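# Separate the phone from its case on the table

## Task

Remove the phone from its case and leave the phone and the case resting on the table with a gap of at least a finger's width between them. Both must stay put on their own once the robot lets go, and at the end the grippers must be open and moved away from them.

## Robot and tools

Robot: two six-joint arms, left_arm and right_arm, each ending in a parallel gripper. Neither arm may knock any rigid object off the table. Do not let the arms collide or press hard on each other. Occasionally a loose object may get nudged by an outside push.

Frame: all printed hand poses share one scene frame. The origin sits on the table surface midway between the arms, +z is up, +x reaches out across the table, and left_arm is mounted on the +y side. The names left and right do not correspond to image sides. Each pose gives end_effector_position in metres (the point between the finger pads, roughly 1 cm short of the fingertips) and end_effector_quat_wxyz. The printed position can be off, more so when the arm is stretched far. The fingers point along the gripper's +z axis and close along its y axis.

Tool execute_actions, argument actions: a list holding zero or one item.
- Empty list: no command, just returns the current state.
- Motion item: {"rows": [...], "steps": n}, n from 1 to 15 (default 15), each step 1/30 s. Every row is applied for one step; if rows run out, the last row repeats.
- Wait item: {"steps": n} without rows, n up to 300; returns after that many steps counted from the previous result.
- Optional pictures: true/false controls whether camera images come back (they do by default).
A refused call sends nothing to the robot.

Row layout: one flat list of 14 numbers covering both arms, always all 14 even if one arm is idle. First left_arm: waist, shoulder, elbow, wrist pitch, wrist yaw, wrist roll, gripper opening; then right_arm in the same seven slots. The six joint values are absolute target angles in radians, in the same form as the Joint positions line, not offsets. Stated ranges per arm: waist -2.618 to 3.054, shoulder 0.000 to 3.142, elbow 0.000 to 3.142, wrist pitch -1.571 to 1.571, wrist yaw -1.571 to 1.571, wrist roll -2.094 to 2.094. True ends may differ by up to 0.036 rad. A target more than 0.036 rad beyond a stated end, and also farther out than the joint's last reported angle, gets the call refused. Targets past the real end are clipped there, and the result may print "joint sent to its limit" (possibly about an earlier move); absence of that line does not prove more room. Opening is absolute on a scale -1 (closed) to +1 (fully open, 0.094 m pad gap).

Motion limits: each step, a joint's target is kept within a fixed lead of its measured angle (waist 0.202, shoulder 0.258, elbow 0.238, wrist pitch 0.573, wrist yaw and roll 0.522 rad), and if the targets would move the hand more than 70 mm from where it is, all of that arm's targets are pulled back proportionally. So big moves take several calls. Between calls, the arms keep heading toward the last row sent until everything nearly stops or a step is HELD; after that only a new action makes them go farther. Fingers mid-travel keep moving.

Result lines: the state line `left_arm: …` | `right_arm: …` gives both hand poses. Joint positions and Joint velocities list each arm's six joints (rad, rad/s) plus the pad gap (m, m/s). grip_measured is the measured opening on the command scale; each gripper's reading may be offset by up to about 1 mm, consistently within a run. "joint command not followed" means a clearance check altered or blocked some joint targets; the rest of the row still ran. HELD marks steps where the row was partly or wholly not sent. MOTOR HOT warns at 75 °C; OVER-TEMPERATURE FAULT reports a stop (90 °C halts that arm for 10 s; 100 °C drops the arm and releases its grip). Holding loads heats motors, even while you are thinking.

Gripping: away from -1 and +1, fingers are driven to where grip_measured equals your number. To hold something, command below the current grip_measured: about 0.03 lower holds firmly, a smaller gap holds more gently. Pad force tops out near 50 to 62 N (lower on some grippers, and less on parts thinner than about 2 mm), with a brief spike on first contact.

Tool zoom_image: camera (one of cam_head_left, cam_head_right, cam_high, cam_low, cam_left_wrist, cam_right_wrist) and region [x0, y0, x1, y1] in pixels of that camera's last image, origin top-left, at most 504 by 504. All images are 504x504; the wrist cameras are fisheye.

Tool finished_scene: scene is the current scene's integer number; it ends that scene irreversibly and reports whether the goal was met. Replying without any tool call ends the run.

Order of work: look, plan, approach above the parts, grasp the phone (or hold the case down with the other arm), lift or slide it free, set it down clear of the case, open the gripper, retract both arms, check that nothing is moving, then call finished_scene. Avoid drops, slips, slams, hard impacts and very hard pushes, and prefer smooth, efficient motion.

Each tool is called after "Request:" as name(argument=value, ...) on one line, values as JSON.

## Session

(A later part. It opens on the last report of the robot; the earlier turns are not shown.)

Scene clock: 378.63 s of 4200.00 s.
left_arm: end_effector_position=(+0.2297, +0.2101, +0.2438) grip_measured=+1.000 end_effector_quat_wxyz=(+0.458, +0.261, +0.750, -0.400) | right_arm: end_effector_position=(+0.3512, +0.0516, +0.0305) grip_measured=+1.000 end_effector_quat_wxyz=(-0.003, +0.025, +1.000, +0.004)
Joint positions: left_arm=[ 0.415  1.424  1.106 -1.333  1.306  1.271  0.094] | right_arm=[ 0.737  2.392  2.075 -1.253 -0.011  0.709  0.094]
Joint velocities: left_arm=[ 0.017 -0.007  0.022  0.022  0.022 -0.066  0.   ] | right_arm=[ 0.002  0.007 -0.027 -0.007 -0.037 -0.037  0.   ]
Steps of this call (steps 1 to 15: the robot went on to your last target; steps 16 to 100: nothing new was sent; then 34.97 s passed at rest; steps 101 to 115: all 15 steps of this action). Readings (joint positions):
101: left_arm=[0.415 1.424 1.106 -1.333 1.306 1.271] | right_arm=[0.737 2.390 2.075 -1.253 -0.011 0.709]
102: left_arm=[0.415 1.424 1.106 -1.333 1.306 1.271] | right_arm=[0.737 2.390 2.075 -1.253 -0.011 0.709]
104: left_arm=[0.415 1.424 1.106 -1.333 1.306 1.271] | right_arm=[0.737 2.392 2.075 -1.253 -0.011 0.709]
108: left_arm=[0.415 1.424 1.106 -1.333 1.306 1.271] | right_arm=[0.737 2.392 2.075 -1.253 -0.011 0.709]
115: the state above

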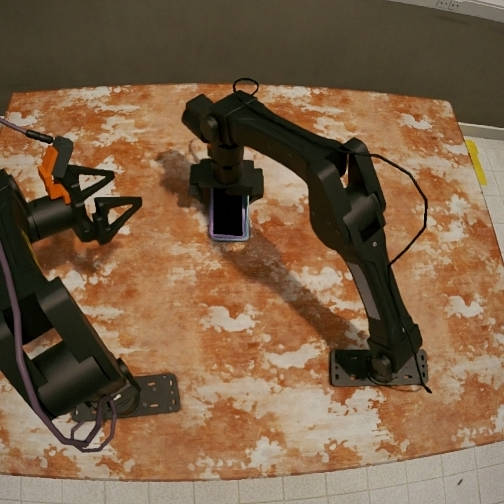

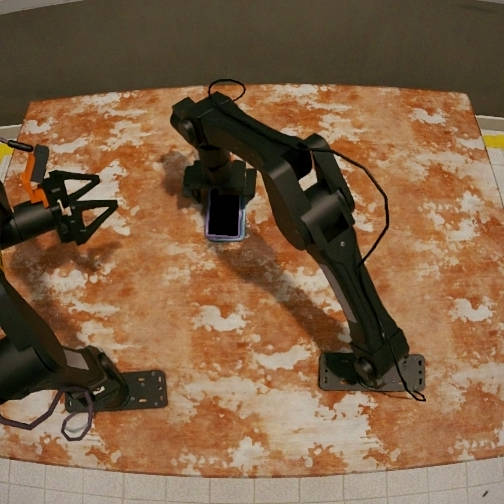

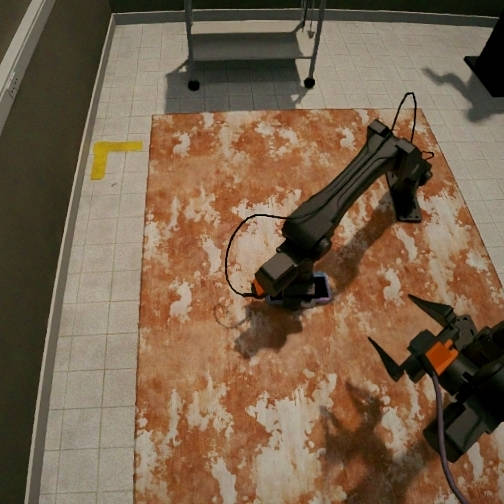

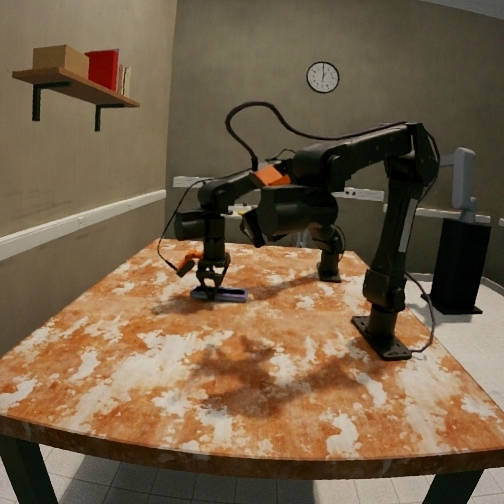

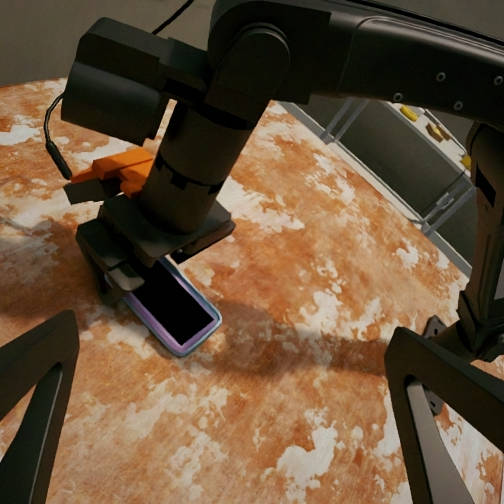

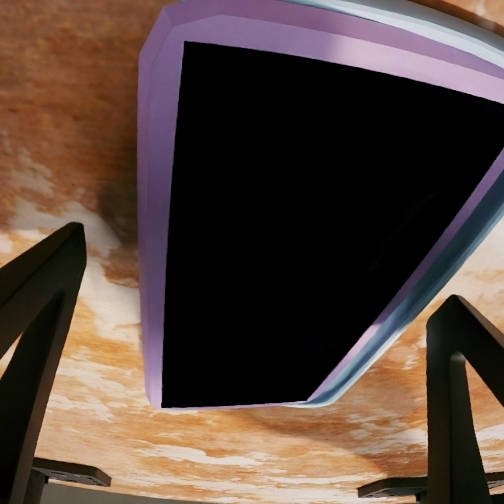

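z = 0.0305. Close slowly to 0.40.

Request:
execute_actions(actions=[{"rows": [[0.415,1.424,1.106,-1.333,1.32,1.271,1.0, 0.735,2.393,2.064,-1.252,0.0,0.715,0.9],[0.415,1.424,1.106,-1.333,1.32,1.271,1.0, 0.735,2.393,2.064,-1.252,0.0,0.715,0.8],[0.415,1.424,1.106,-1.333,1.32,1.271,1.0, 0.735,2.393,2.064,-1.252,0.0,0.715,0.72],[0.415,1.424,1.106,-1.333,1.32,1.271,1.0, 0.735,2.393,2.064,-1.252,0.0,0.715,0.65],[0.415,1.424,1.106,-1.333,1.32,1.271,1.0, 0.735,2.393,2.064,-1.252,0.0,0.715,0.6],[0.415,1.424,1.106,-1.333,1.32,1.271,1.0, 0.735,2.393,2.064,-1.252,0.0,0.715,0.55],[0.415,1.424,1.106,-1.333,1.32,1.271,1.0, 0.735,2.393,2.064,-1.252,0.0,0.715,0.51],[0.415,1.424,1.106,-1.333,1.32,1.271,1.0, 0.735,2.393,2.064,-1.252,0.0,0.715,0.48],[0.415,1.424,1.106,-1.333,1.32,1.271,1.0, 0.735,2.393,2.064,-1.252,0.0,0.715,0.45],[0.415,1.424,1.106,-1.333,1.32,1.271,1.0, 0.735,2.393,2.064,-1.252,0.0,0.715,0.43],[0.415,1.424,1.106,-1.333,1.32,1.271,1.0, 0.735,2.393,2.064,-1.252,0.0,0.715,0.41],[0.415,1.424,1.106,-1.333,1.32,1.271,1.0, 0.735,2.393,2.064,-1.252,0.0,0.715,0.39]], "steps": 15}])

Scene clock: 389.53 s of 4200.00 s.
left_arm: end_effector_position=(+0.2297, +0.2101, +0.2438) grip_measured=+1.000 end_effector_quat_wxyz=(+0.458, +0.261, +0.750, -0.400) | right_arm: end_effector_position=(+0.3512, +0.0516, +0.0305) grip_measured=+0.392 end_effector_quat_wxyz=(-0.003, +0.025, +1.000, +0.004)
Joint positions: left_arm=[ 0.415  1.424  1.106 -1.333  1.306  1.271  0.094] | right_arm=[ 0.737  2.392  2.075 -1.253 -0.011  0.709  0.065]
Joint velocities: left_arm=[-0.017  0.012 -0.007  0.11   0.007 -0.007  0.   ] | right_arm=[ 0.012 -0.012 -0.007 -0.066 -0.022 -0.022 -0.   ]
Steps of this call (steps 1 to 15: the robot went on to your last target; steps 16 to 100: nothing new was sent; then 7.07 s passed at rest; steps 101 to 115: all 15 steps of this action). Readings (joint positions):
101: left_arm=[0.415 1.424 1.106 -1.333 1.306 1.271] | right_arm=[0.737 2.392 2.075 -1.253 -0.011 0.709]
102: left_arm=[0.415 1.424 1.106 -1.333 1.306 1.271] | right_arm=[0.737 2.392 2.075 -1.253 -0.011 0.709]
104: left_arm=[0.415 1.424 1.106 -1.333 1.306 1.271] | right_arm=[0.737 2.392 2.075 -1.253 -0.011 0.709]
108: left_arm=[0.415 1.424 1.106 -1.333 1.306 1.271] | right_arm=[0.737 2.392 2.075 -1.253 -0.011 0.709]
115: the state above

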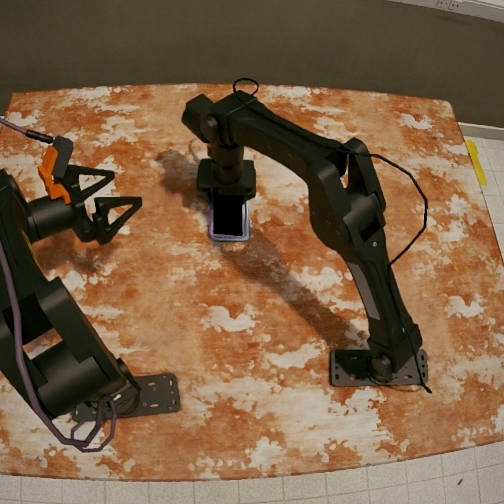

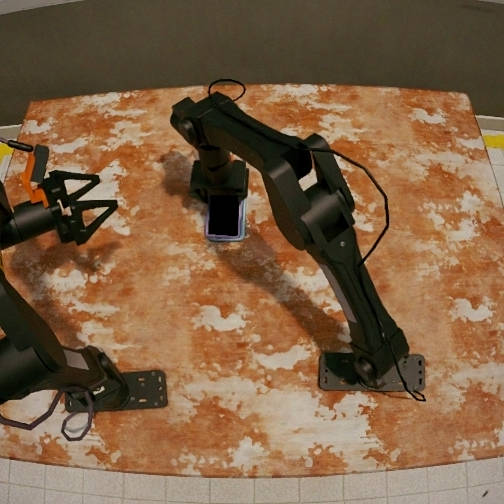

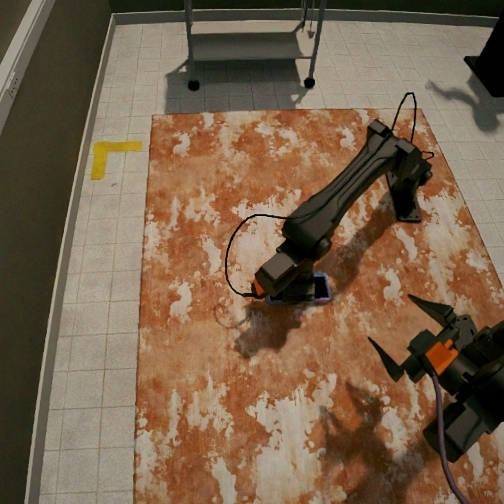

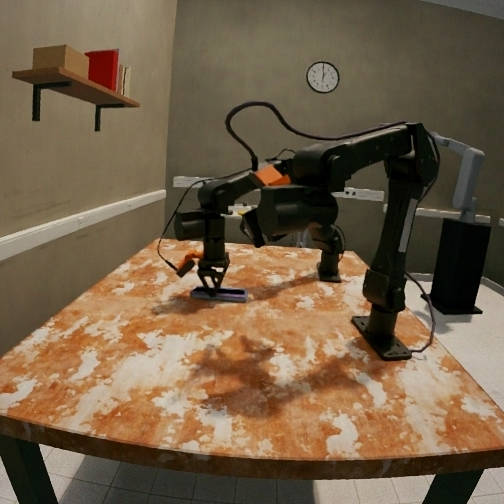

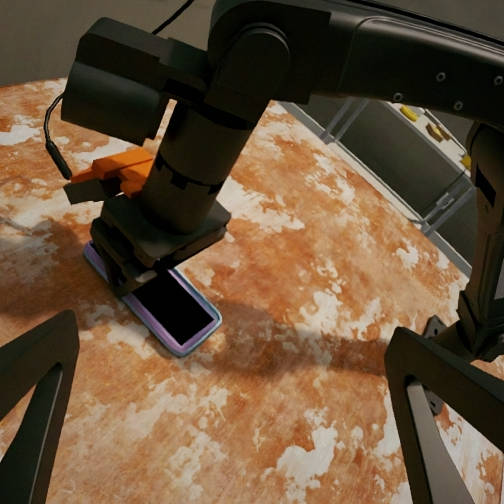

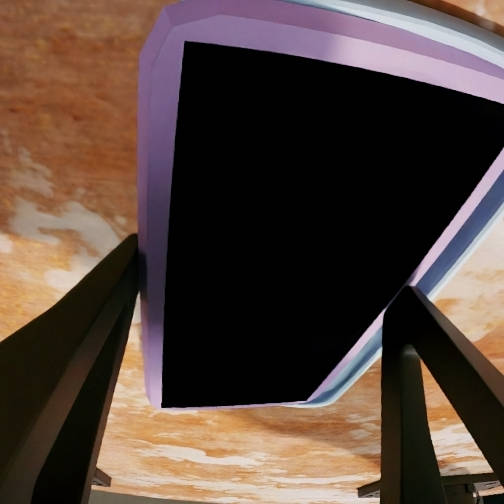

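Request:
execute_actions(actions=[{"rows": [[0.415,1.424,1.106,-1.333,1.32,1.271,1.0, 0.735,2.393,2.064,-1.252,0.0,0.715,0.5],[0.415,1.424,1.106,-1.333,1.32,1.271,1.0, 0.735,2.393,2.064,-1.252,0.0,0.715,0.65],[0.415,1.424,1.106,-1.333,1.32,1.271,1.0, 0.735,2.393,2.064,-1.252,0.0,0.715,0.8],[0.415,1.424,1.106,-1.333,1.32,1.271,1.0, 0.735,2.393,2.064,-1.252,0.0,0.715,0.9],[0.415,1.424,1.106,-1.333,1.32,1.271,1.0, 0.735,2.393,2.064,-1.252,0.0,0.715,0.9],[0.415,1.424,1.106,-1.333,1.32,1.271,1.0, 0.735,2.393,2.064,-1.252,0.0,0.715,0.9],[0.415,1.424,1.106,-1.333,1.32,1.271,1.0, 0.735,2.393,2.064,-1.252,0.0,0.715,0.9],[0.415,1.424,1.106,-1.333,1.32,1.271,1.0, 0.735,2.393,2.064,-1.252,0.0,0.715,0.9],[0.415,1.424,1.106,-1.333,1.32,1.271,1.0, 0.735,2.408,2.064,-1.25,0.0,0.715,0.9],[0.415,1.424,1.106,-1.333,1.32,1.271,1.0, 0.735,2.397,2.064,-1.25,0.0,0.715,0.9]], "steps": 15}], pictures=false)

Scene clock: 510.03 s of 4200.00 s.
left_arm: end_effector_position=(+0.2297, +0.2101, +0.2438) grip_measured=+1.000 end_effector_quat_wxyz=(+0.458, +0.261, +0.750, -0.400) | right_arm: end_effector_position=(+0.3510, +0.0513, +0.0288) grip_measured=+0.898 end_effector_quat_wxyz=(-0.005, +0.025, +1.000, +0.003)
Joint positions: left_arm=[ 0.415  1.424  1.106 -1.333  1.306  1.271  0.094] | right_arm=[ 0.737  2.396  2.075 -1.253 -0.01   0.709  0.089]
Joint velocities: left_arm=[-0.007  0.007 -0.002 -0.022 -0.007  0.051  0.   ] | right_arm=[ 0.002 -0.002  0.022  0.007 -0.007  0.037  0.   ]
Steps of this call (steps 1 to 15: the robot went on to your last target; steps 16 to 100: nothing new was sent; then 116.67 s passed at rest; steps 101 to 115: all 15 steps of this action). Readings (joint positions):
101: left_arm=[0.415 1.424 1.106 -1.333 1.306 1.271] | right_arm=[0.737 2.392 2.075 -1.253 -0.011 0.709]
102: left_arm=[0.415 1.424 1.106 -1.333 1.306 1.271] | right_arm=[0.737 2.392 2.075 -1.253 -0.011 0.709]
104: left_arm=[0.415 1.424 1.106 -1.333 1.306 1.271] | right_arm=[0.737 2.392 2.075 -1.253 -0.011 0.709]
108: left_arm=[0.415 1.424 1.106 -1.333 1.306 1.271] | right_arm=[0.737 2.392 2.075 -1.253 -0.011 0.709]
115: the state above

Request:
execute_actions(actions=[{"rows": [[0.415,1.424,1.106,-1.333,1.32,1.271,1.0, 0.735,2.397,2.064,-1.25,0.0,0.715,0.8],[0.415,1.424,1.106,-1.333,1.32,1.271,1.0, 0.735,2.397,2.064,-1.25,0.0,0.715,0.72],[0.415,1.424,1.106,-1.333,1.32,1.271,1.0, 0.735,2.397,2.064,-1.25,0.0,0.715,0.65],[0.415,1.424,1.106,-1.333,1.32,1.271,1.0, 0.735,2.397,2.064,-1.25,0.0,0.715,0.6],[0.415,1.424,1.106,-1.333,1.32,1.271,1.0, 0.735,2.397,2.064,-1.25,0.0,0.715,0.55],[0.415,1.424,1.106,-1.333,1.32,1.271,1.0, 0.735,2.397,2.064,-1.25,0.0,0.715,0.51],[0.415,1.424,1.106,-1.333,1.32,1.271,1.0, 0.735,2.397,2.064,-1.25,0.0,0.715,0.48],[0.415,1.424,1.106,-1.333,1.32,1.271,1.0, 0.735,2.397,2.064,-1.25,0.0,0.715,0.45],[0.415,1.424,1.106,-1.333,1.32,1.271,1.0, 0.735,2.397,2.064,-1.25,0.0,0.715,0.43],[0.415,1.424,1.106,-1.333,1.32,1.271,1.0, 0.735,2.397,2.064,-1.25,0.0,0.715,0.41],[0.415,1.424,1.106,-1.333,1.32,1.271,1.0, 0.735,2.397,2.064,-1.25,0.0,0.715,0.39]], "steps": 15}])

Scene clock: 533.07 s of 4200.00 s.
left_arm: end_effector_position=(+0.2297, +0.2101, +0.2438) grip_measured=+1.000 end_effector_quat_wxyz=(+0.458, +0.261, +0.750, -0.400) | right_arm: end_effector_position=(+0.3516, +0.0496, +0.0288) grip_measured=+0.392 end_effector_quat_wxyz=(-0.003, +0.025, +1.000, -0.002)
Joint positions: left_arm=[ 0.415  1.424  1.106 -1.333  1.306  1.271  0.094] | right_arm=[ 0.737  2.396  2.075 -1.256 -0.001  0.711  0.065]
Joint velocities: left_arm=[ 0.002  0.007  0.002 -0.037  0.066 -0.037  0.   ] | right_arm=[-0.022  0.002 -0.012  0.007  0.007 -0.037 -0.001]
Steps of this call (steps 1 to 15: the robot went on to your last target; steps 16 to 100: nothing new was sent; then 19.20 s passed at rest; steps 101 to 115: all 15 steps of this action). Readings (joint positions):
101: left_arm=[0.415 1.424 1.106 -1.333 1.306 1.271] | right_arm=[0.737 2.396 2.075 -1.253 -0.010 0.709]
102: left_arm=[0.415 1.424 1.106 -1.333 1.306 1.271] | right_arm=[0.737 2.396 2.075 -1.255 -0.007 0.709]
104: left_arm=[0.415 1.424 1.106 -1.333 1.306 1.271] | right_arm=[0.737 2.396 2.075 -1.261 0.001 0.709]
108: left_arm=[0.415 1.424 1.106 -1.333 1.306 1.271] | right_arm=[0.737 2.396 2.075 -1.261 0.004 0.710]
115: the state above

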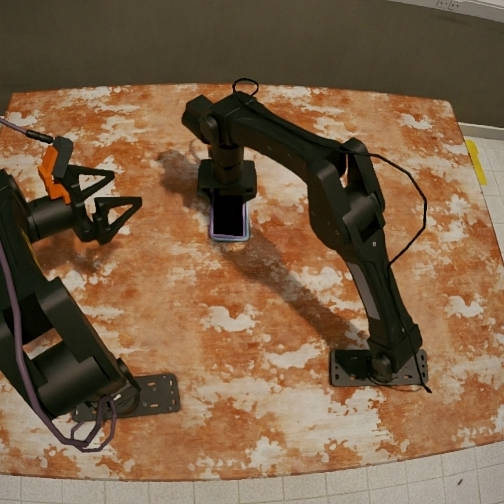

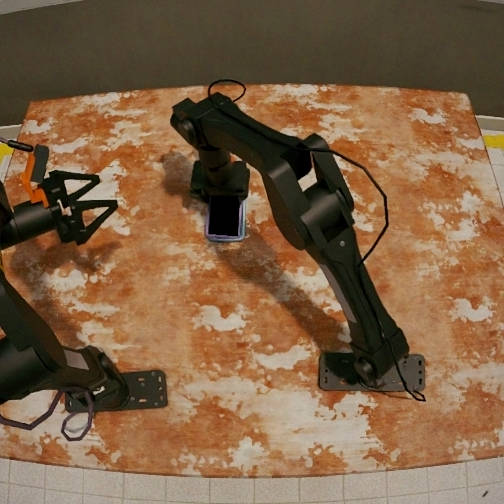

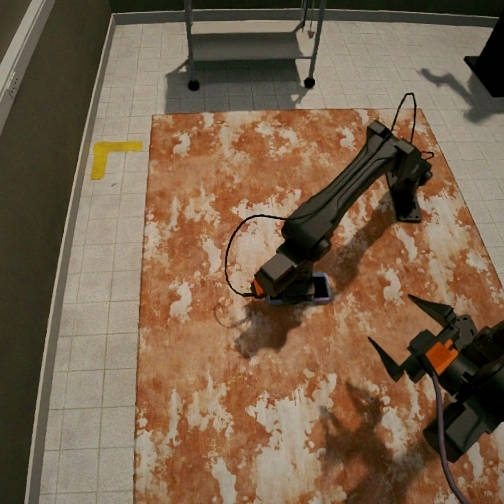

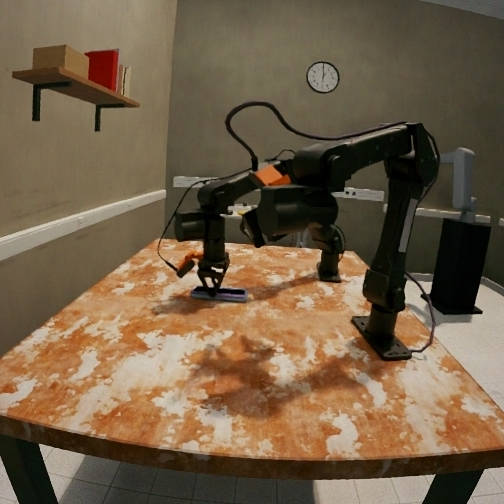

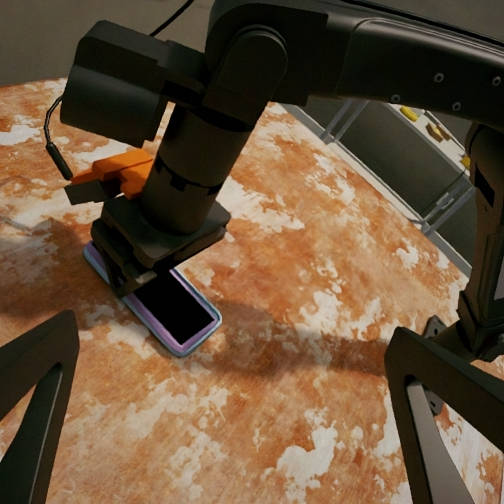

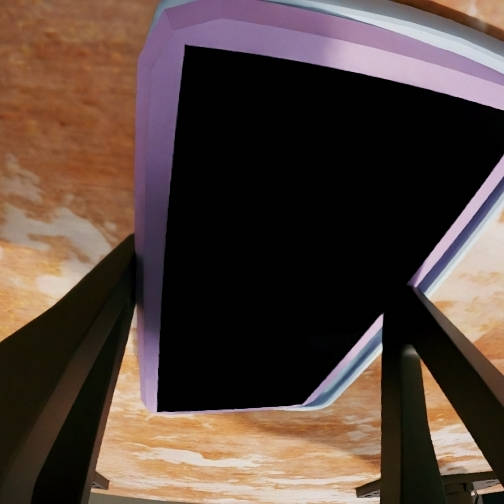

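Request:
execute_actions(actions=[{"rows": [[0.415,1.424,1.106,-1.333,1.32,1.271,1.0, 0.735,2.397,2.064,-1.25,0.0,0.715,0.5],[0.415,1.424,1.106,-1.333,1.32,1.271,1.0, 0.735,2.38,2.064,-1.26,0.0,0.715,0.55],[0.415,1.424,1.106,-1.333,1.32,1.271,1.0, 0.735,2.365,2.064,-1.27,0.0,0.715,0.55],[0.415,1.424,1.106,-1.333,1.32,1.271,1.0, 0.735,2.35,2.064,-1.28,0.0,0.715,0.55],[0.415,1.424,1.106,-1.333,1.32,1.271,1.0, 0.735,2.34,2.064,-1.29,0.0,0.715,0.55],[0.415,1.424,1.106,-1.333,1.32,1.271,1.0, 0.735,2.335,2.064,-1.295,0.0,0.715,0.55],[0.415,1.424,1.106,-1.333,1.32,1.271,1.0, 0.735,2.335,2.064,-1.295,0.0,0.715,0.55],[0.415,1.424,1.106,-1.333,1.32,1.271,1.0, 0.735,2.335,2.064,-1.295,0.0,0.715,0.55],[0.415,1.424,1.106,-1.333,1.32,1.271,1.0, 0.735,2.335,2.064,-1.295,0.0,0.715,0.55],[0.415,1.424,1.106,-1.333,1.32,1.271,1.0, 0.735,2.335,2.064,-1.295,0.0,0.715,0.55],[0.415,1.424,1.106,-1.333,1.32,1.271,1.0, 0.735,2.335,2.064,-1.295,0.0,0.715,0.55],[0.415,1.424,1.106,-1.333,1.32,1.271,1.0, 0.735,2.335,2.064,-1.295,0.0,0.715,0.2],[0.415,1.424,1.106,-1.333,1.32,1.271,1.0, 0.735,2.335,2.064,-1.295,0.0,0.715,-0.2],[0.415,1.424,1.106,-1.333,1.32,1.271,1.0, 0.735,2.335,2.064,-1.295,0.0,0.715,-0.5],[0.415,1.424,1.106,-1.333,1.32,1.271,1.0, 0.735,2.335,2.064,-1.295,0.0,0.715,-0.7]], "steps": 15}], pictures=false)

Scene clock: 589.33 s of 4200.00 s.
left_arm: end_effector_position=(+0.2297, +0.2101, +0.2438) grip_measured=+1.000 end_effector_quat_wxyz=(+0.458, +0.261, +0.750, -0.400) | right_arm: end_effector_position=(+0.3484, +0.0471, +0.0462) grip_measured=-0.499 end_effector_quat_wxyz=(+0.001, +0.025, +1.000, +0.002)
Joint positions: left_arm=[ 0.415  1.424  1.106 -1.333  1.306  1.271  0.094] | right_arm=[ 0.737  2.357  2.075 -1.285 -0.001  0.711  0.024]
Joint velocities: left_arm=[-0.012 -0.002 -0.017 -0.007 -0.051 -0.037  0.   ] | right_arm=[ 0.012 -0.007 -0.007 -0.11  -0.051 -0.007 -0.396]
Steps of this call (steps 1 to 15: the robot went on to your last target; steps 16 to 100: nothing new was sent; then 52.43 s passed at rest; steps 101 to 115: all 15 steps of this action). Readings (joint positions):
101: left_arm=[0.415 1.424 1.106 -1.333 1.306 1.271] | right_arm=[0.737 2.396 2.075 -1.256 -0.001 0.711]
102: left_arm=[0.415 1.424 1.106 -1.333 1.306 1.271] | right_arm=[0.737 2.396 2.075 -1.256 -0.001 0.711]
104: left_arm=[0.415 1.424 1.106 -1.333 1.306 1.271] | right_arm=[0.737 2.395 2.075 -1.258 -0.001 0.711]
108: left_arm=[0.415 1.424 1.106 -1.333 1.306 1.271] | right_arm=[0.737 2.377 2.075 -1.275 -0.001 0.711]
115: the state above

Request:
execute_actions(actions=[{"rows": [[0.415,1.424,1.106,-1.333,1.32,1.271,1.0, 0.735,2.36,2.064,-1.28,0.0,0.715,-0.7],[0.415,1.424,1.106,-1.333,1.32,1.271,1.0, 0.735,2.365,2.064,-1.275,0.0,0.715,-0.7],[0.415,1.424,1.106,-1.333,1.32,1.271,1.0, 0.735,2.37,2.064,-1.27,0.0,0.715,-0.7],[0.415,1.424,1.106,-1.333,1.32,1.271,1.0, 0.735,2.374,2.064,-1.266,0.0,0.715,-0.7],[0.415,1.424,1.106,-1.333,1.32,1.271,1.0, 0.735,2.378,2.064,-1.262,0.0,0.715,-0.7],[0.415,1.424,1.106,-1.333,1.32,1.271,1.0, 0.735,2.382,2.064,-1.259,0.0,0.715,-0.7],[0.415,1.424,1.106,-1.333,1.32,1.271,1.0, 0.735,2.386,2.064,-1.256,0.0,0.715,-0.7],[0.415,1.424,1.106,-1.333,1.32,1.271,1.0, 0.735,2.39,2.064,-1.254,0.0,0.715,-0.7],[0.415,1.424,1.106,-1.333,1.32,1.271,1.0, 0.735,2.393,2.064,-1.252,0.0,0.715,-0.7]], "steps": 15}])

Scene clock: 599.93 s of 4200.00 s.
left_arm: end_effector_position=(+0.2297, +0.2101, +0.2438) grip_measured=+1.000 end_effector_quat_wxyz=(+0.458, +0.261, +0.750, -0.400) | right_arm: end_effector_position=(+0.3494, +0.0481, +0.0356) grip_measured=-0.699 end_effector_quat_wxyz=(-0.003, +0.025, +1.000, -0.001)
Joint positions: left_arm=[ 0.415  1.424  1.106 -1.333  1.306  1.271  0.094] | right_arm=[ 0.737  2.381  2.075 -1.272 -0.002  0.711  0.014]
Joint velocities: left_arm=[ 0.012  0.002 -0.002 -0.051  0.022  0.007  0.   ] | right_arm=[ 0.002 -0.012 -0.007  0.022  0.007  0.022  0.   ]
Steps of this call (steps 1 to 15: the robot went on to your last target; steps 16 to 100: nothing new was sent; then 6.77 s passed at rest; steps 101 to 115: all 15 steps of this action). Readings (joint positions):
101: left_arm=[0.415 1.424 1.106 -1.333 1.306 1.271] | right_arm=[0.737 2.357 2.075 -1.288 -0.001 0.711]
102: left_arm=[0.415 1.424 1.106 -1.333 1.306 1.271] | right_arm=[0.737 2.357 2.075 -1.288 -0.001 0.711]
104: left_arm=[0.415 1.424 1.106 -1.333 1.306 1.271] | right_arm=[0.737 2.360 2.075 -1.285 -0.001 0.711]
108: left_arm=[0.415 1.424 1.106 -1.333 1.306 1.271] | right_arm=[0.737 2.375 2.075 -1.275 -0.001 0.711]
115: the state above

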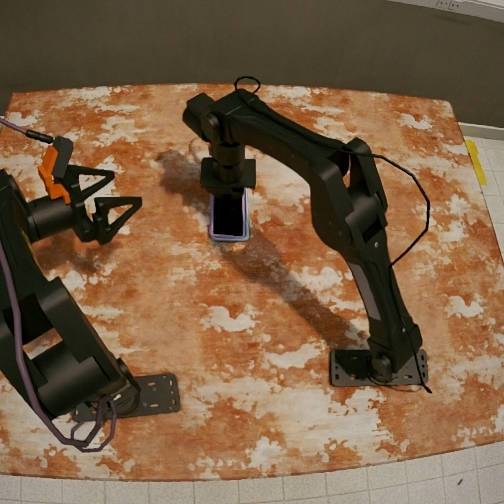

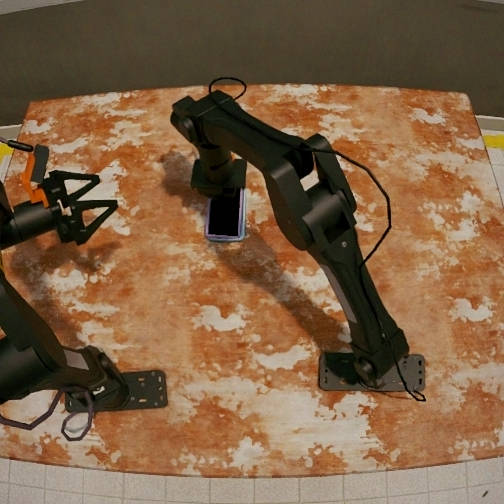

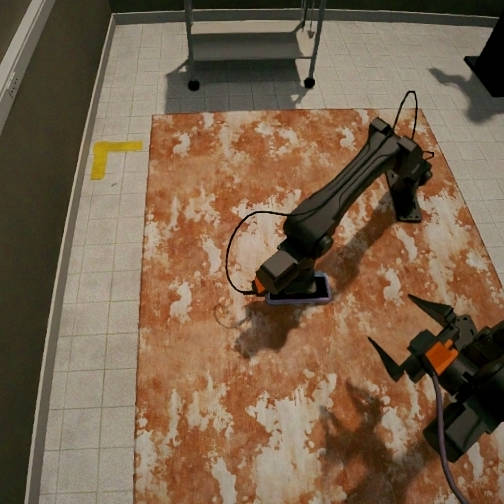

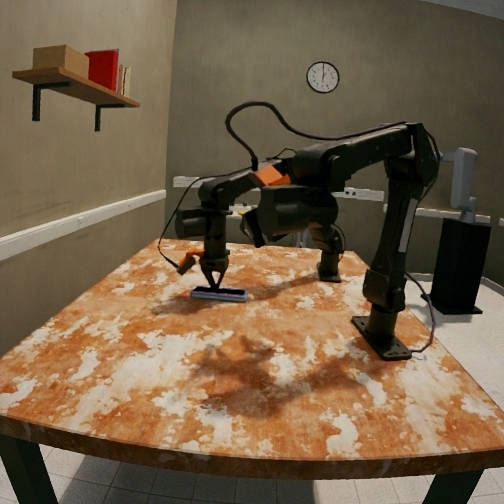

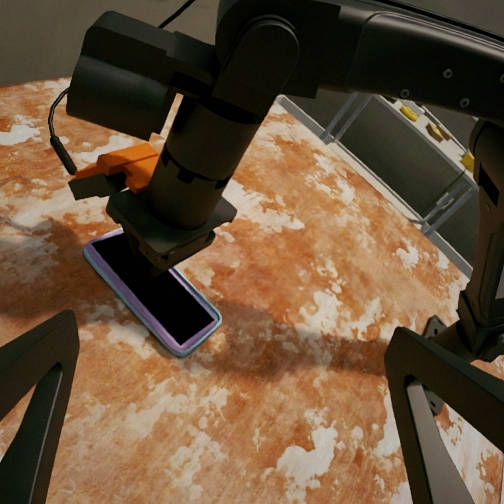

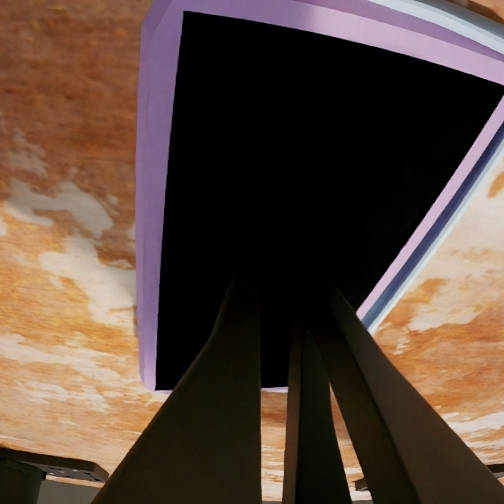

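Request:
execute_actions(actions=[{"rows": [[0.415,1.424,1.106,-1.333,1.32,1.271,1.0, 0.735,2.40,2.064,-1.26,0.0,0.715,-0.7],[0.415,1.424,1.106,-1.333,1.32,1.271,1.0, 0.735,2.40,2.064,-1.26,0.0,0.715,-0.7],[0.415,1.424,1.106,-1.333,1.32,1.271,1.0, 0.735,2.40,2.064,-1.26,0.0,0.715,-0.65],[0.415,1.424,1.106,-1.333,1.32,1.271,1.0, 0.735,2.40,2.064,-1.26,0.0,0.715,-0.6],[0.415,1.424,1.106,-1.333,1.32,1.271,1.0, 0.735,2.40,2.064,-1.26,0.0,0.715,-0.55],[0.415,1.424,1.106,-1.333,1.32,1.271,1.0, 0.735,2.40,2.064,-1.26,0.0,0.715,-0.5],[0.415,1.424,1.106,-1.333,1.32,1.271,1.0, 0.735,2.40,2.064,-1.26,0.0,0.715,-0.45],[0.415,1.424,1.106,-1.333,1.32,1.271,1.0, 0.735,2.40,2.064,-1.26,0.0,0.715,-0.4],[0.415,1.424,1.106,-1.333,1.32,1.271,1.0, 0.735,2.40,2.064,-1.26,0.0,0.715,-0.35],[0.415,1.424,1.106,-1.333,1.32,1.271,1.0, 0.735,2.40,2.064,-1.26,0.0,0.715,-0.3],[0.415,1.424,1.106,-1.333,1.32,1.271,1.0, 0.735,2.40,2.064,-1.26,0.0,0.715,-0.25],[0.415,1.424,1.106,-1.333,1.32,1.271,1.0, 0.735,2.40,2.064,-1.26,0.0,0.715,-0.2],[0.415,1.424,1.106,-1.333,1.32,1.271,1.0, 0.735,2.40,2.064,-1.26,0.0,0.715,-0.15],[0.415,1.424,1.106,-1.333,1.32,1.271,1.0, 0.735,2.40,2.064,-1.26,0.0,0.715,-0.1]], "steps": 15}])

Scene clock: 623.30 s of 4200.00 s.
left_arm: end_effector_position=(+0.2297, +0.2101, +0.2438) grip_measured=+1.000 end_effector_quat_wxyz=(+0.458, +0.261, +0.750, -0.400) | right_arm: end_effector_position=(+0.3482, +0.0366, +0.0359) grip_measured=-0.107 end_effector_quat_wxyz=(-0.007, +0.029, +0.999, -0.023)
Joint positions: left_arm=[ 0.415  1.424  1.106 -1.333  1.306  1.271  0.094] | right_arm=[ 0.729  2.381  2.075 -1.304  0.027  0.711  0.042]
Joint velocities: left_arm=[ 0.002  0.002 -0.027  0.037  0.022  0.022  0.   ] | right_arm=[ 0.012  0.002 -0.022 -0.051  0.022 -0.007  0.01 ]
Steps of this call (steps 1 to 15: the robot went on to your last target; steps 16 to 100: nothing new was sent; then 19.53 s passed at rest; steps 101 to 115: all 15 steps of this action). Readings (joint positions):
101: left_arm=[0.415 1.424 1.106 -1.333 1.306 1.271] | right_arm=[0.737 2.381 2.075 -1.272 -0.002 0.711]
102: left_arm=[0.415 1.424 1.106 -1.333 1.306 1.271] | right_arm=[0.737 2.381 2.075 -1.272 -0.002 0.711]
104: left_arm=[0.415 1.424 1.106 -1.333 1.306 1.271] | right_arm=[0.737 2.381 2.075 -1.275 0.002 0.711]
108: left_arm=[0.415 1.424 1.106 -1.333 1.306 1.271] | right_arm=[0.734 2.381 2.075 -1.286 0.013 0.711]
115: the state above

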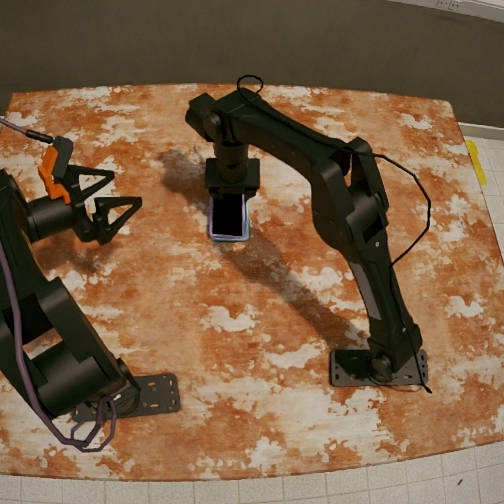

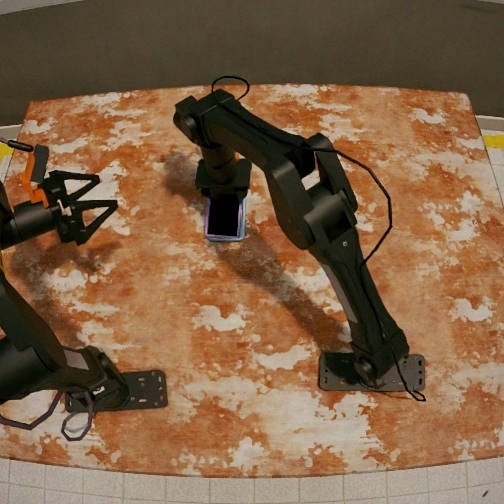

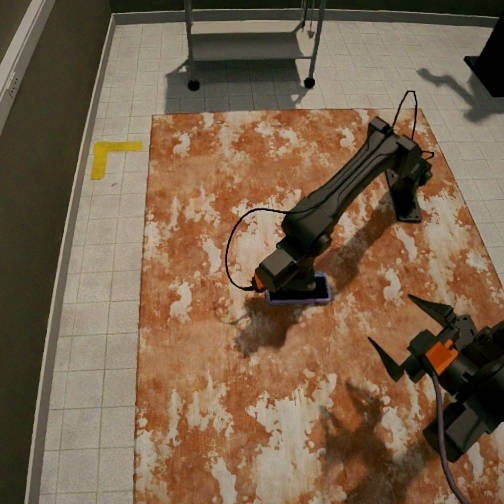

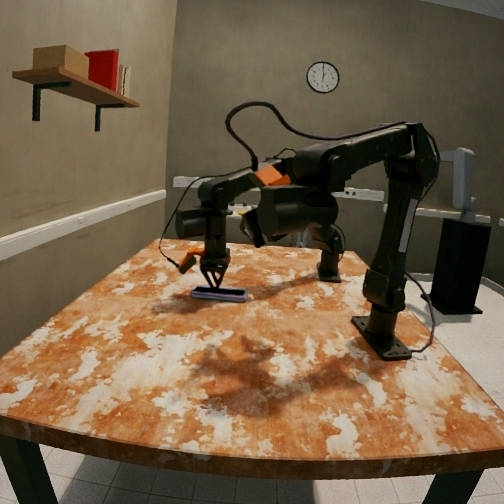

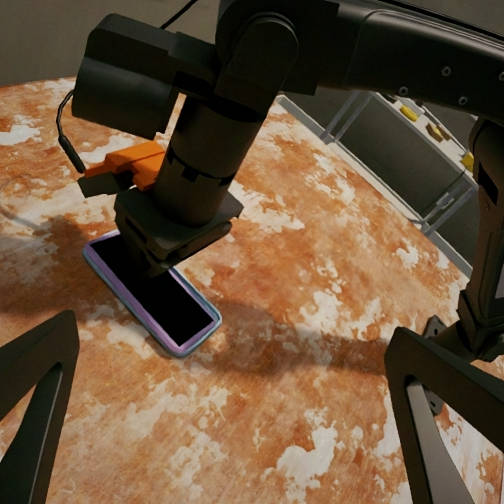

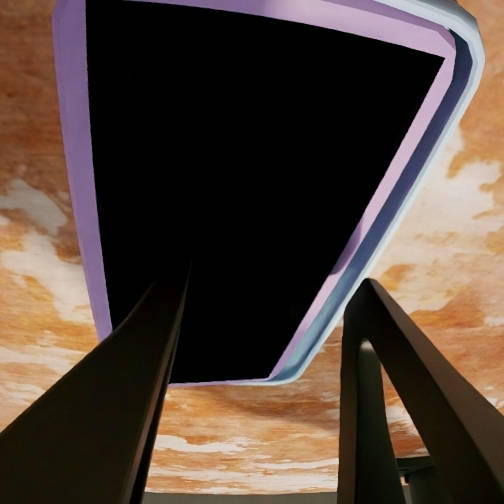

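Request:
execute_actions(actions=[{"rows": [[0.415,1.424,1.106,-1.333,1.32,1.271,1.0, 0.737,2.40,2.064,-1.256,-0.004,0.715,-0.07],[0.415,1.424,1.106,-1.333,1.32,1.271,1.0, 0.739,2.40,2.064,-1.252,-0.008,0.715,-0.04],[0.415,1.424,1.106,-1.333,1.32,1.271,1.0, 0.741,2.40,2.064,-1.248,-0.012,0.715,0.0],[0.415,1.424,1.106,-1.333,1.32,1.271,1.0, 0.743,2.40,2.064,-1.244,-0.016,0.715,0.04],[0.415,1.424,1.106,-1.333,1.32,1.271,1.0, 0.745,2.40,2.064,-1.24,-0.02,0.715,0.08],[0.415,1.424,1.106,-1.333,1.32,1.271,1.0, 0.745,2.40,2.064,-1.236,-0.024,0.715,0.12],[0.415,1.424,1.106,-1.333,1.32,1.271,1.0, 0.745,2.40,2.064,-1.232,-0.028,0.715,0.16],[0.415,1.424,1.106,-1.333,1.32,1.271,1.0, 0.745,2.40,2.064,-1.23,-0.03,0.715,0.2],[0.415,1.424,1.106,-1.333,1.32,1.271,1.0, 0.745,2.40,2.064,-1.23,-0.03,0.715,0.24],[0.415,1.424,1.106,-1.333,1.32,1.271,1.0, 0.745,2.40,2.064,-1.23,-0.03,0.715,0.28],[0.415,1.424,1.106,-1.333,1.32,1.271,1.0, 0.745,2.40,2.064,-1.23,-0.03,0.715,0.32],[0.415,1.424,1.106,-1.333,1.32,1.271,1.0, 0.745,2.40,2.064,-1.23,-0.03,0.715,0.36],[0.415,1.424,1.106,-1.333,1.32,1.271,1.0, 0.745,2.40,2.064,-1.23,-0.03,0.715,0.4]], "steps": 15}])

Scene clock: 643.07 s of 4200.00 s.
left_arm: end_effector_position=(+0.2297, +0.2101, +0.2438) grip_measured=+1.000 end_effector_quat_wxyz=(+0.458, +0.261, +0.750, -0.400) | right_arm: end_effector_position=(+0.3478, +0.0343, +0.0373) grip_measured=+0.396 end_effector_quat_wxyz=(-0.006, +0.029, +0.999, -0.027)
Joint positions: left_arm=[ 0.415  1.424  1.106 -1.333  1.306  1.271  0.094] | right_arm=[ 0.729  2.378  2.075 -1.312  0.035  0.711  0.066]
Joint velocities: left_arm=[-0.002 -0.027 -0.002  0.007 -0.022  0.037  0.   ] | right_arm=[ 0.007 -0.002 -0.007  0.066 -0.007  0.051  0.002]
Steps of this call (steps 1 to 15: the robot went on to your last target; steps 16 to 100: nothing new was sent; then 15.93 s passed at rest; steps 101 to 115: all 15 steps of this action). Readings (joint positions):
101: left_arm=[0.415 1.424 1.106 -1.333 1.306 1.271] | right_arm=[0.729 2.381 2.075 -1.305 0.028 0.711]
102: left_arm=[0.415 1.424 1.106 -1.333 1.306 1.271] | right_arm=[0.729 2.381 2.075 -1.306 0.029 0.711]
104: left_arm=[0.415 1.424 1.106 -1.333 1.306 1.271] | right_arm=[0.729 2.381 2.075 -1.309 0.033 0.711]
108: left_arm=[0.415 1.424 1.106 -1.333 1.306 1.271] | right_arm=[0.729 2.380 2.075 -1.312 0.036 0.711]
115: the state above

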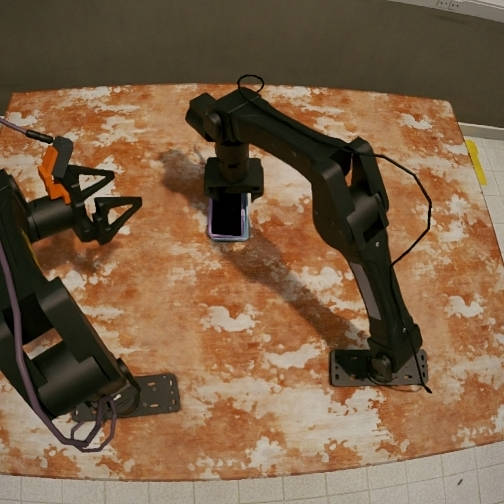

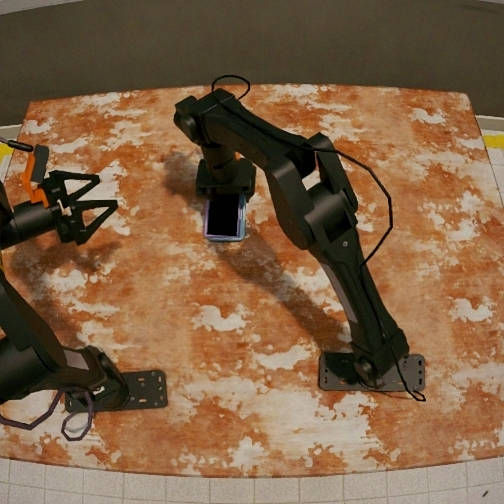

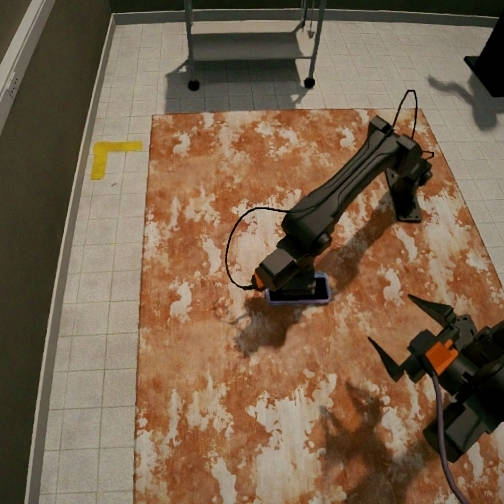

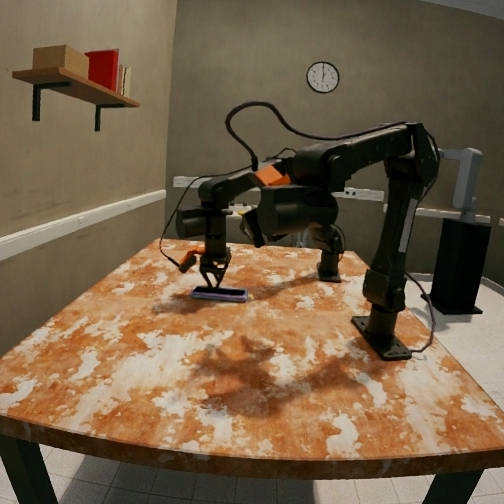

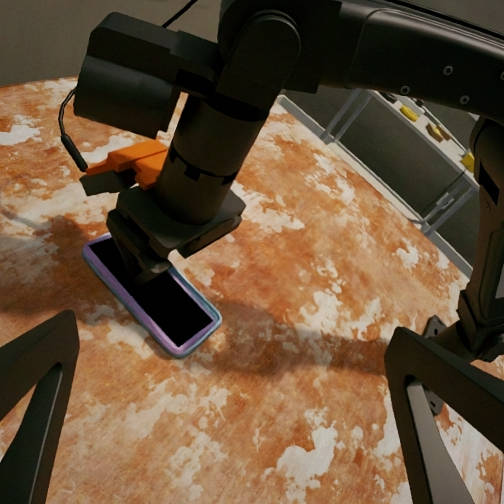

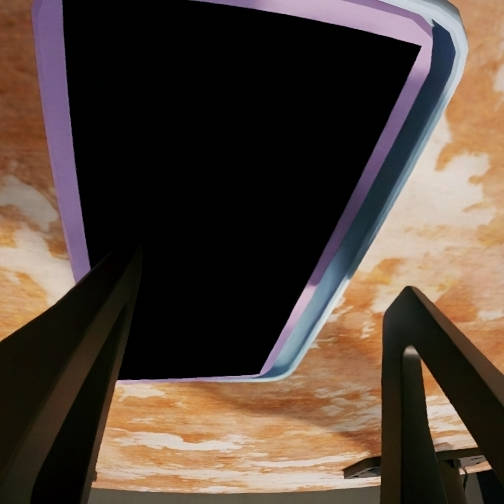

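Request:
execute_actions(actions=[{"rows": [[0.415,1.424,1.106,-1.333,1.32,1.271,1.0, 0.747,2.40,2.064,-1.23,-0.03,0.715,0.44],[0.415,1.424,1.106,-1.333,1.32,1.271,1.0, 0.749,2.40,2.064,-1.23,-0.03,0.715,0.48],[0.415,1.424,1.106,-1.333,1.32,1.271,1.0, 0.751,2.40,2.064,-1.23,-0.03,0.715,0.52],[0.415,1.424,1.106,-1.333,1.32,1.271,1.0, 0.753,2.40,2.064,-1.23,-0.03,0.715,0.56],[0.415,1.424,1.106,-1.333,1.32,1.271,1.0, 0.755,2.40,2.064,-1.23,-0.03,0.715,0.6],[0.415,1.424,1.106,-1.333,1.32,1.271,1.0, 0.755,2.40,2.064,-1.23,-0.03,0.715,0.64],[0.415,1.424,1.106,-1.333,1.32,1.271,1.0, 0.755,2.40,2.064,-1.23,-0.03,0.715,0.68],[0.415,1.424,1.106,-1.333,1.32,1.271,1.0, 0.755,2.40,2.064,-1.23,-0.03,0.715,0.72],[0.415,1.424,1.106,-1.333,1.32,1.271,1.0, 0.755,2.40,2.064,-1.23,-0.03,0.715,0.76],[0.415,1.424,1.106,-1.333,1.32,1.271,1.0, 0.755,2.40,2.064,-1.23,-0.03,0.715,0.8]], "steps": 15}])

Scene clock: 660.80 s of 4200.00 s.
left_arm: end_effector_position=(+0.2297, +0.2101, +0.2438) grip_measured=+1.000 end_effector_quat_wxyz=(+0.458, +0.261, +0.750, -0.400) | right_arm: end_effector_position=(+0.3485, +0.0498, +0.0356) grip_measured=+0.798 end_effector_quat_wxyz=(-0.004, +0.024, +1.000, +0.000)
Joint positions: left_arm=[ 0.415  1.424  1.106 -1.333  1.306  1.271  0.094] | right_arm=[ 0.739  2.381  2.075 -1.27  -0.005  0.711  0.084]
Joint velocities: left_arm=[ 0.002  0.007  0.002  0.051 -0.022  0.051  0.   ] | right_arm=[ 0.139  0.1    0.007  0.168 -0.212 -0.037 -0.   ]
Steps of this call (steps 1 to 15: the robot went on to your last target; steps 16 to 100: nothing new was sent; then 13.90 s passed at rest; steps 101 to 115: all 15 steps of this action). Readings (joint positions):
101: left_arm=[0.415 1.424 1.106 -1.333 1.306 1.271] | right_arm=[0.729 2.378 2.075 -1.312 0.035 0.711]
102: left_arm=[0.415 1.424 1.106 -1.333 1.306 1.271] | right_arm=[0.729 2.378 2.075 -1.312 0.035 0.711]
104: left_arm=[0.415 1.424 1.106 -1.333 1.306 1.271] | right_arm=[0.729 2.378 2.075 -1.312 0.035 0.711]
108: left_arm=[0.415 1.424 1.106 -1.333 1.306 1.271] | right_arm=[0.729 2.376 2.075 -1.311 0.033 0.711]
115: the state above

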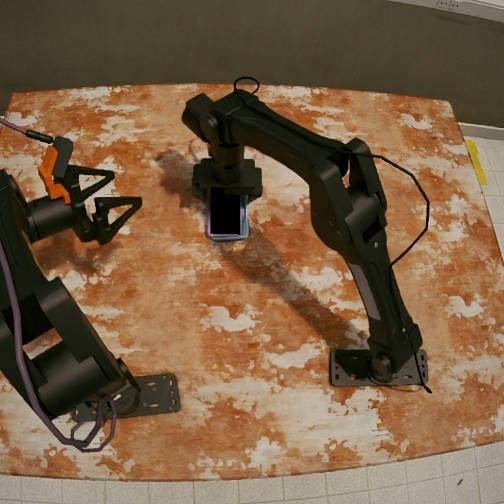

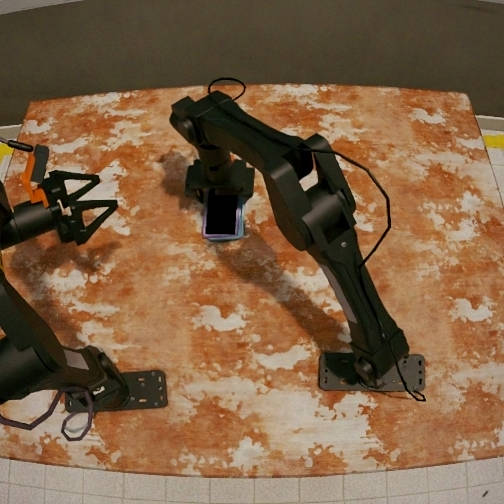

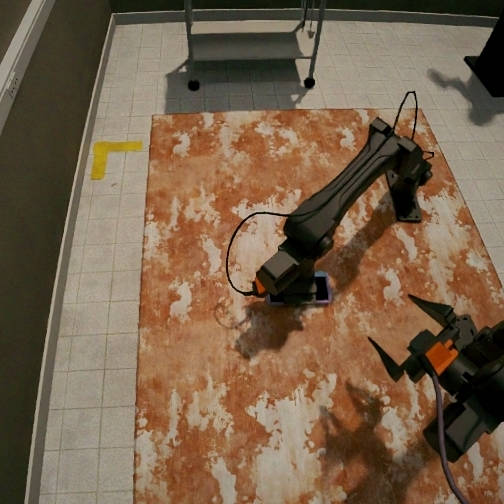

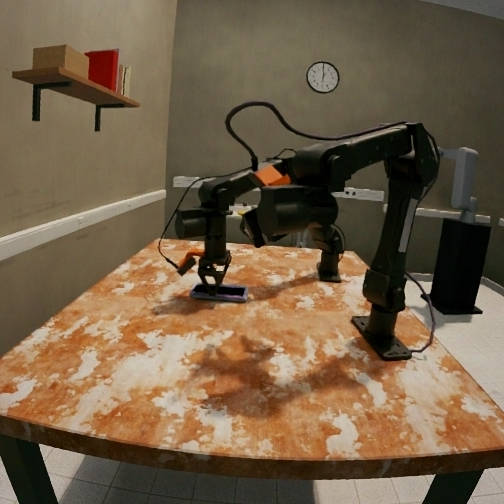

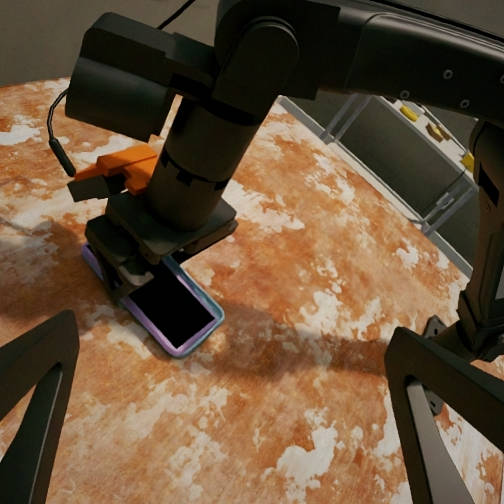

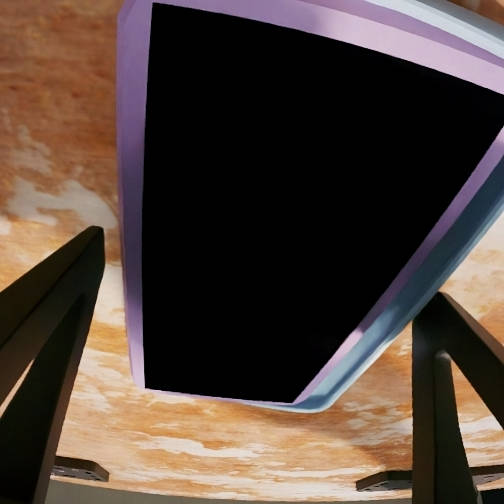

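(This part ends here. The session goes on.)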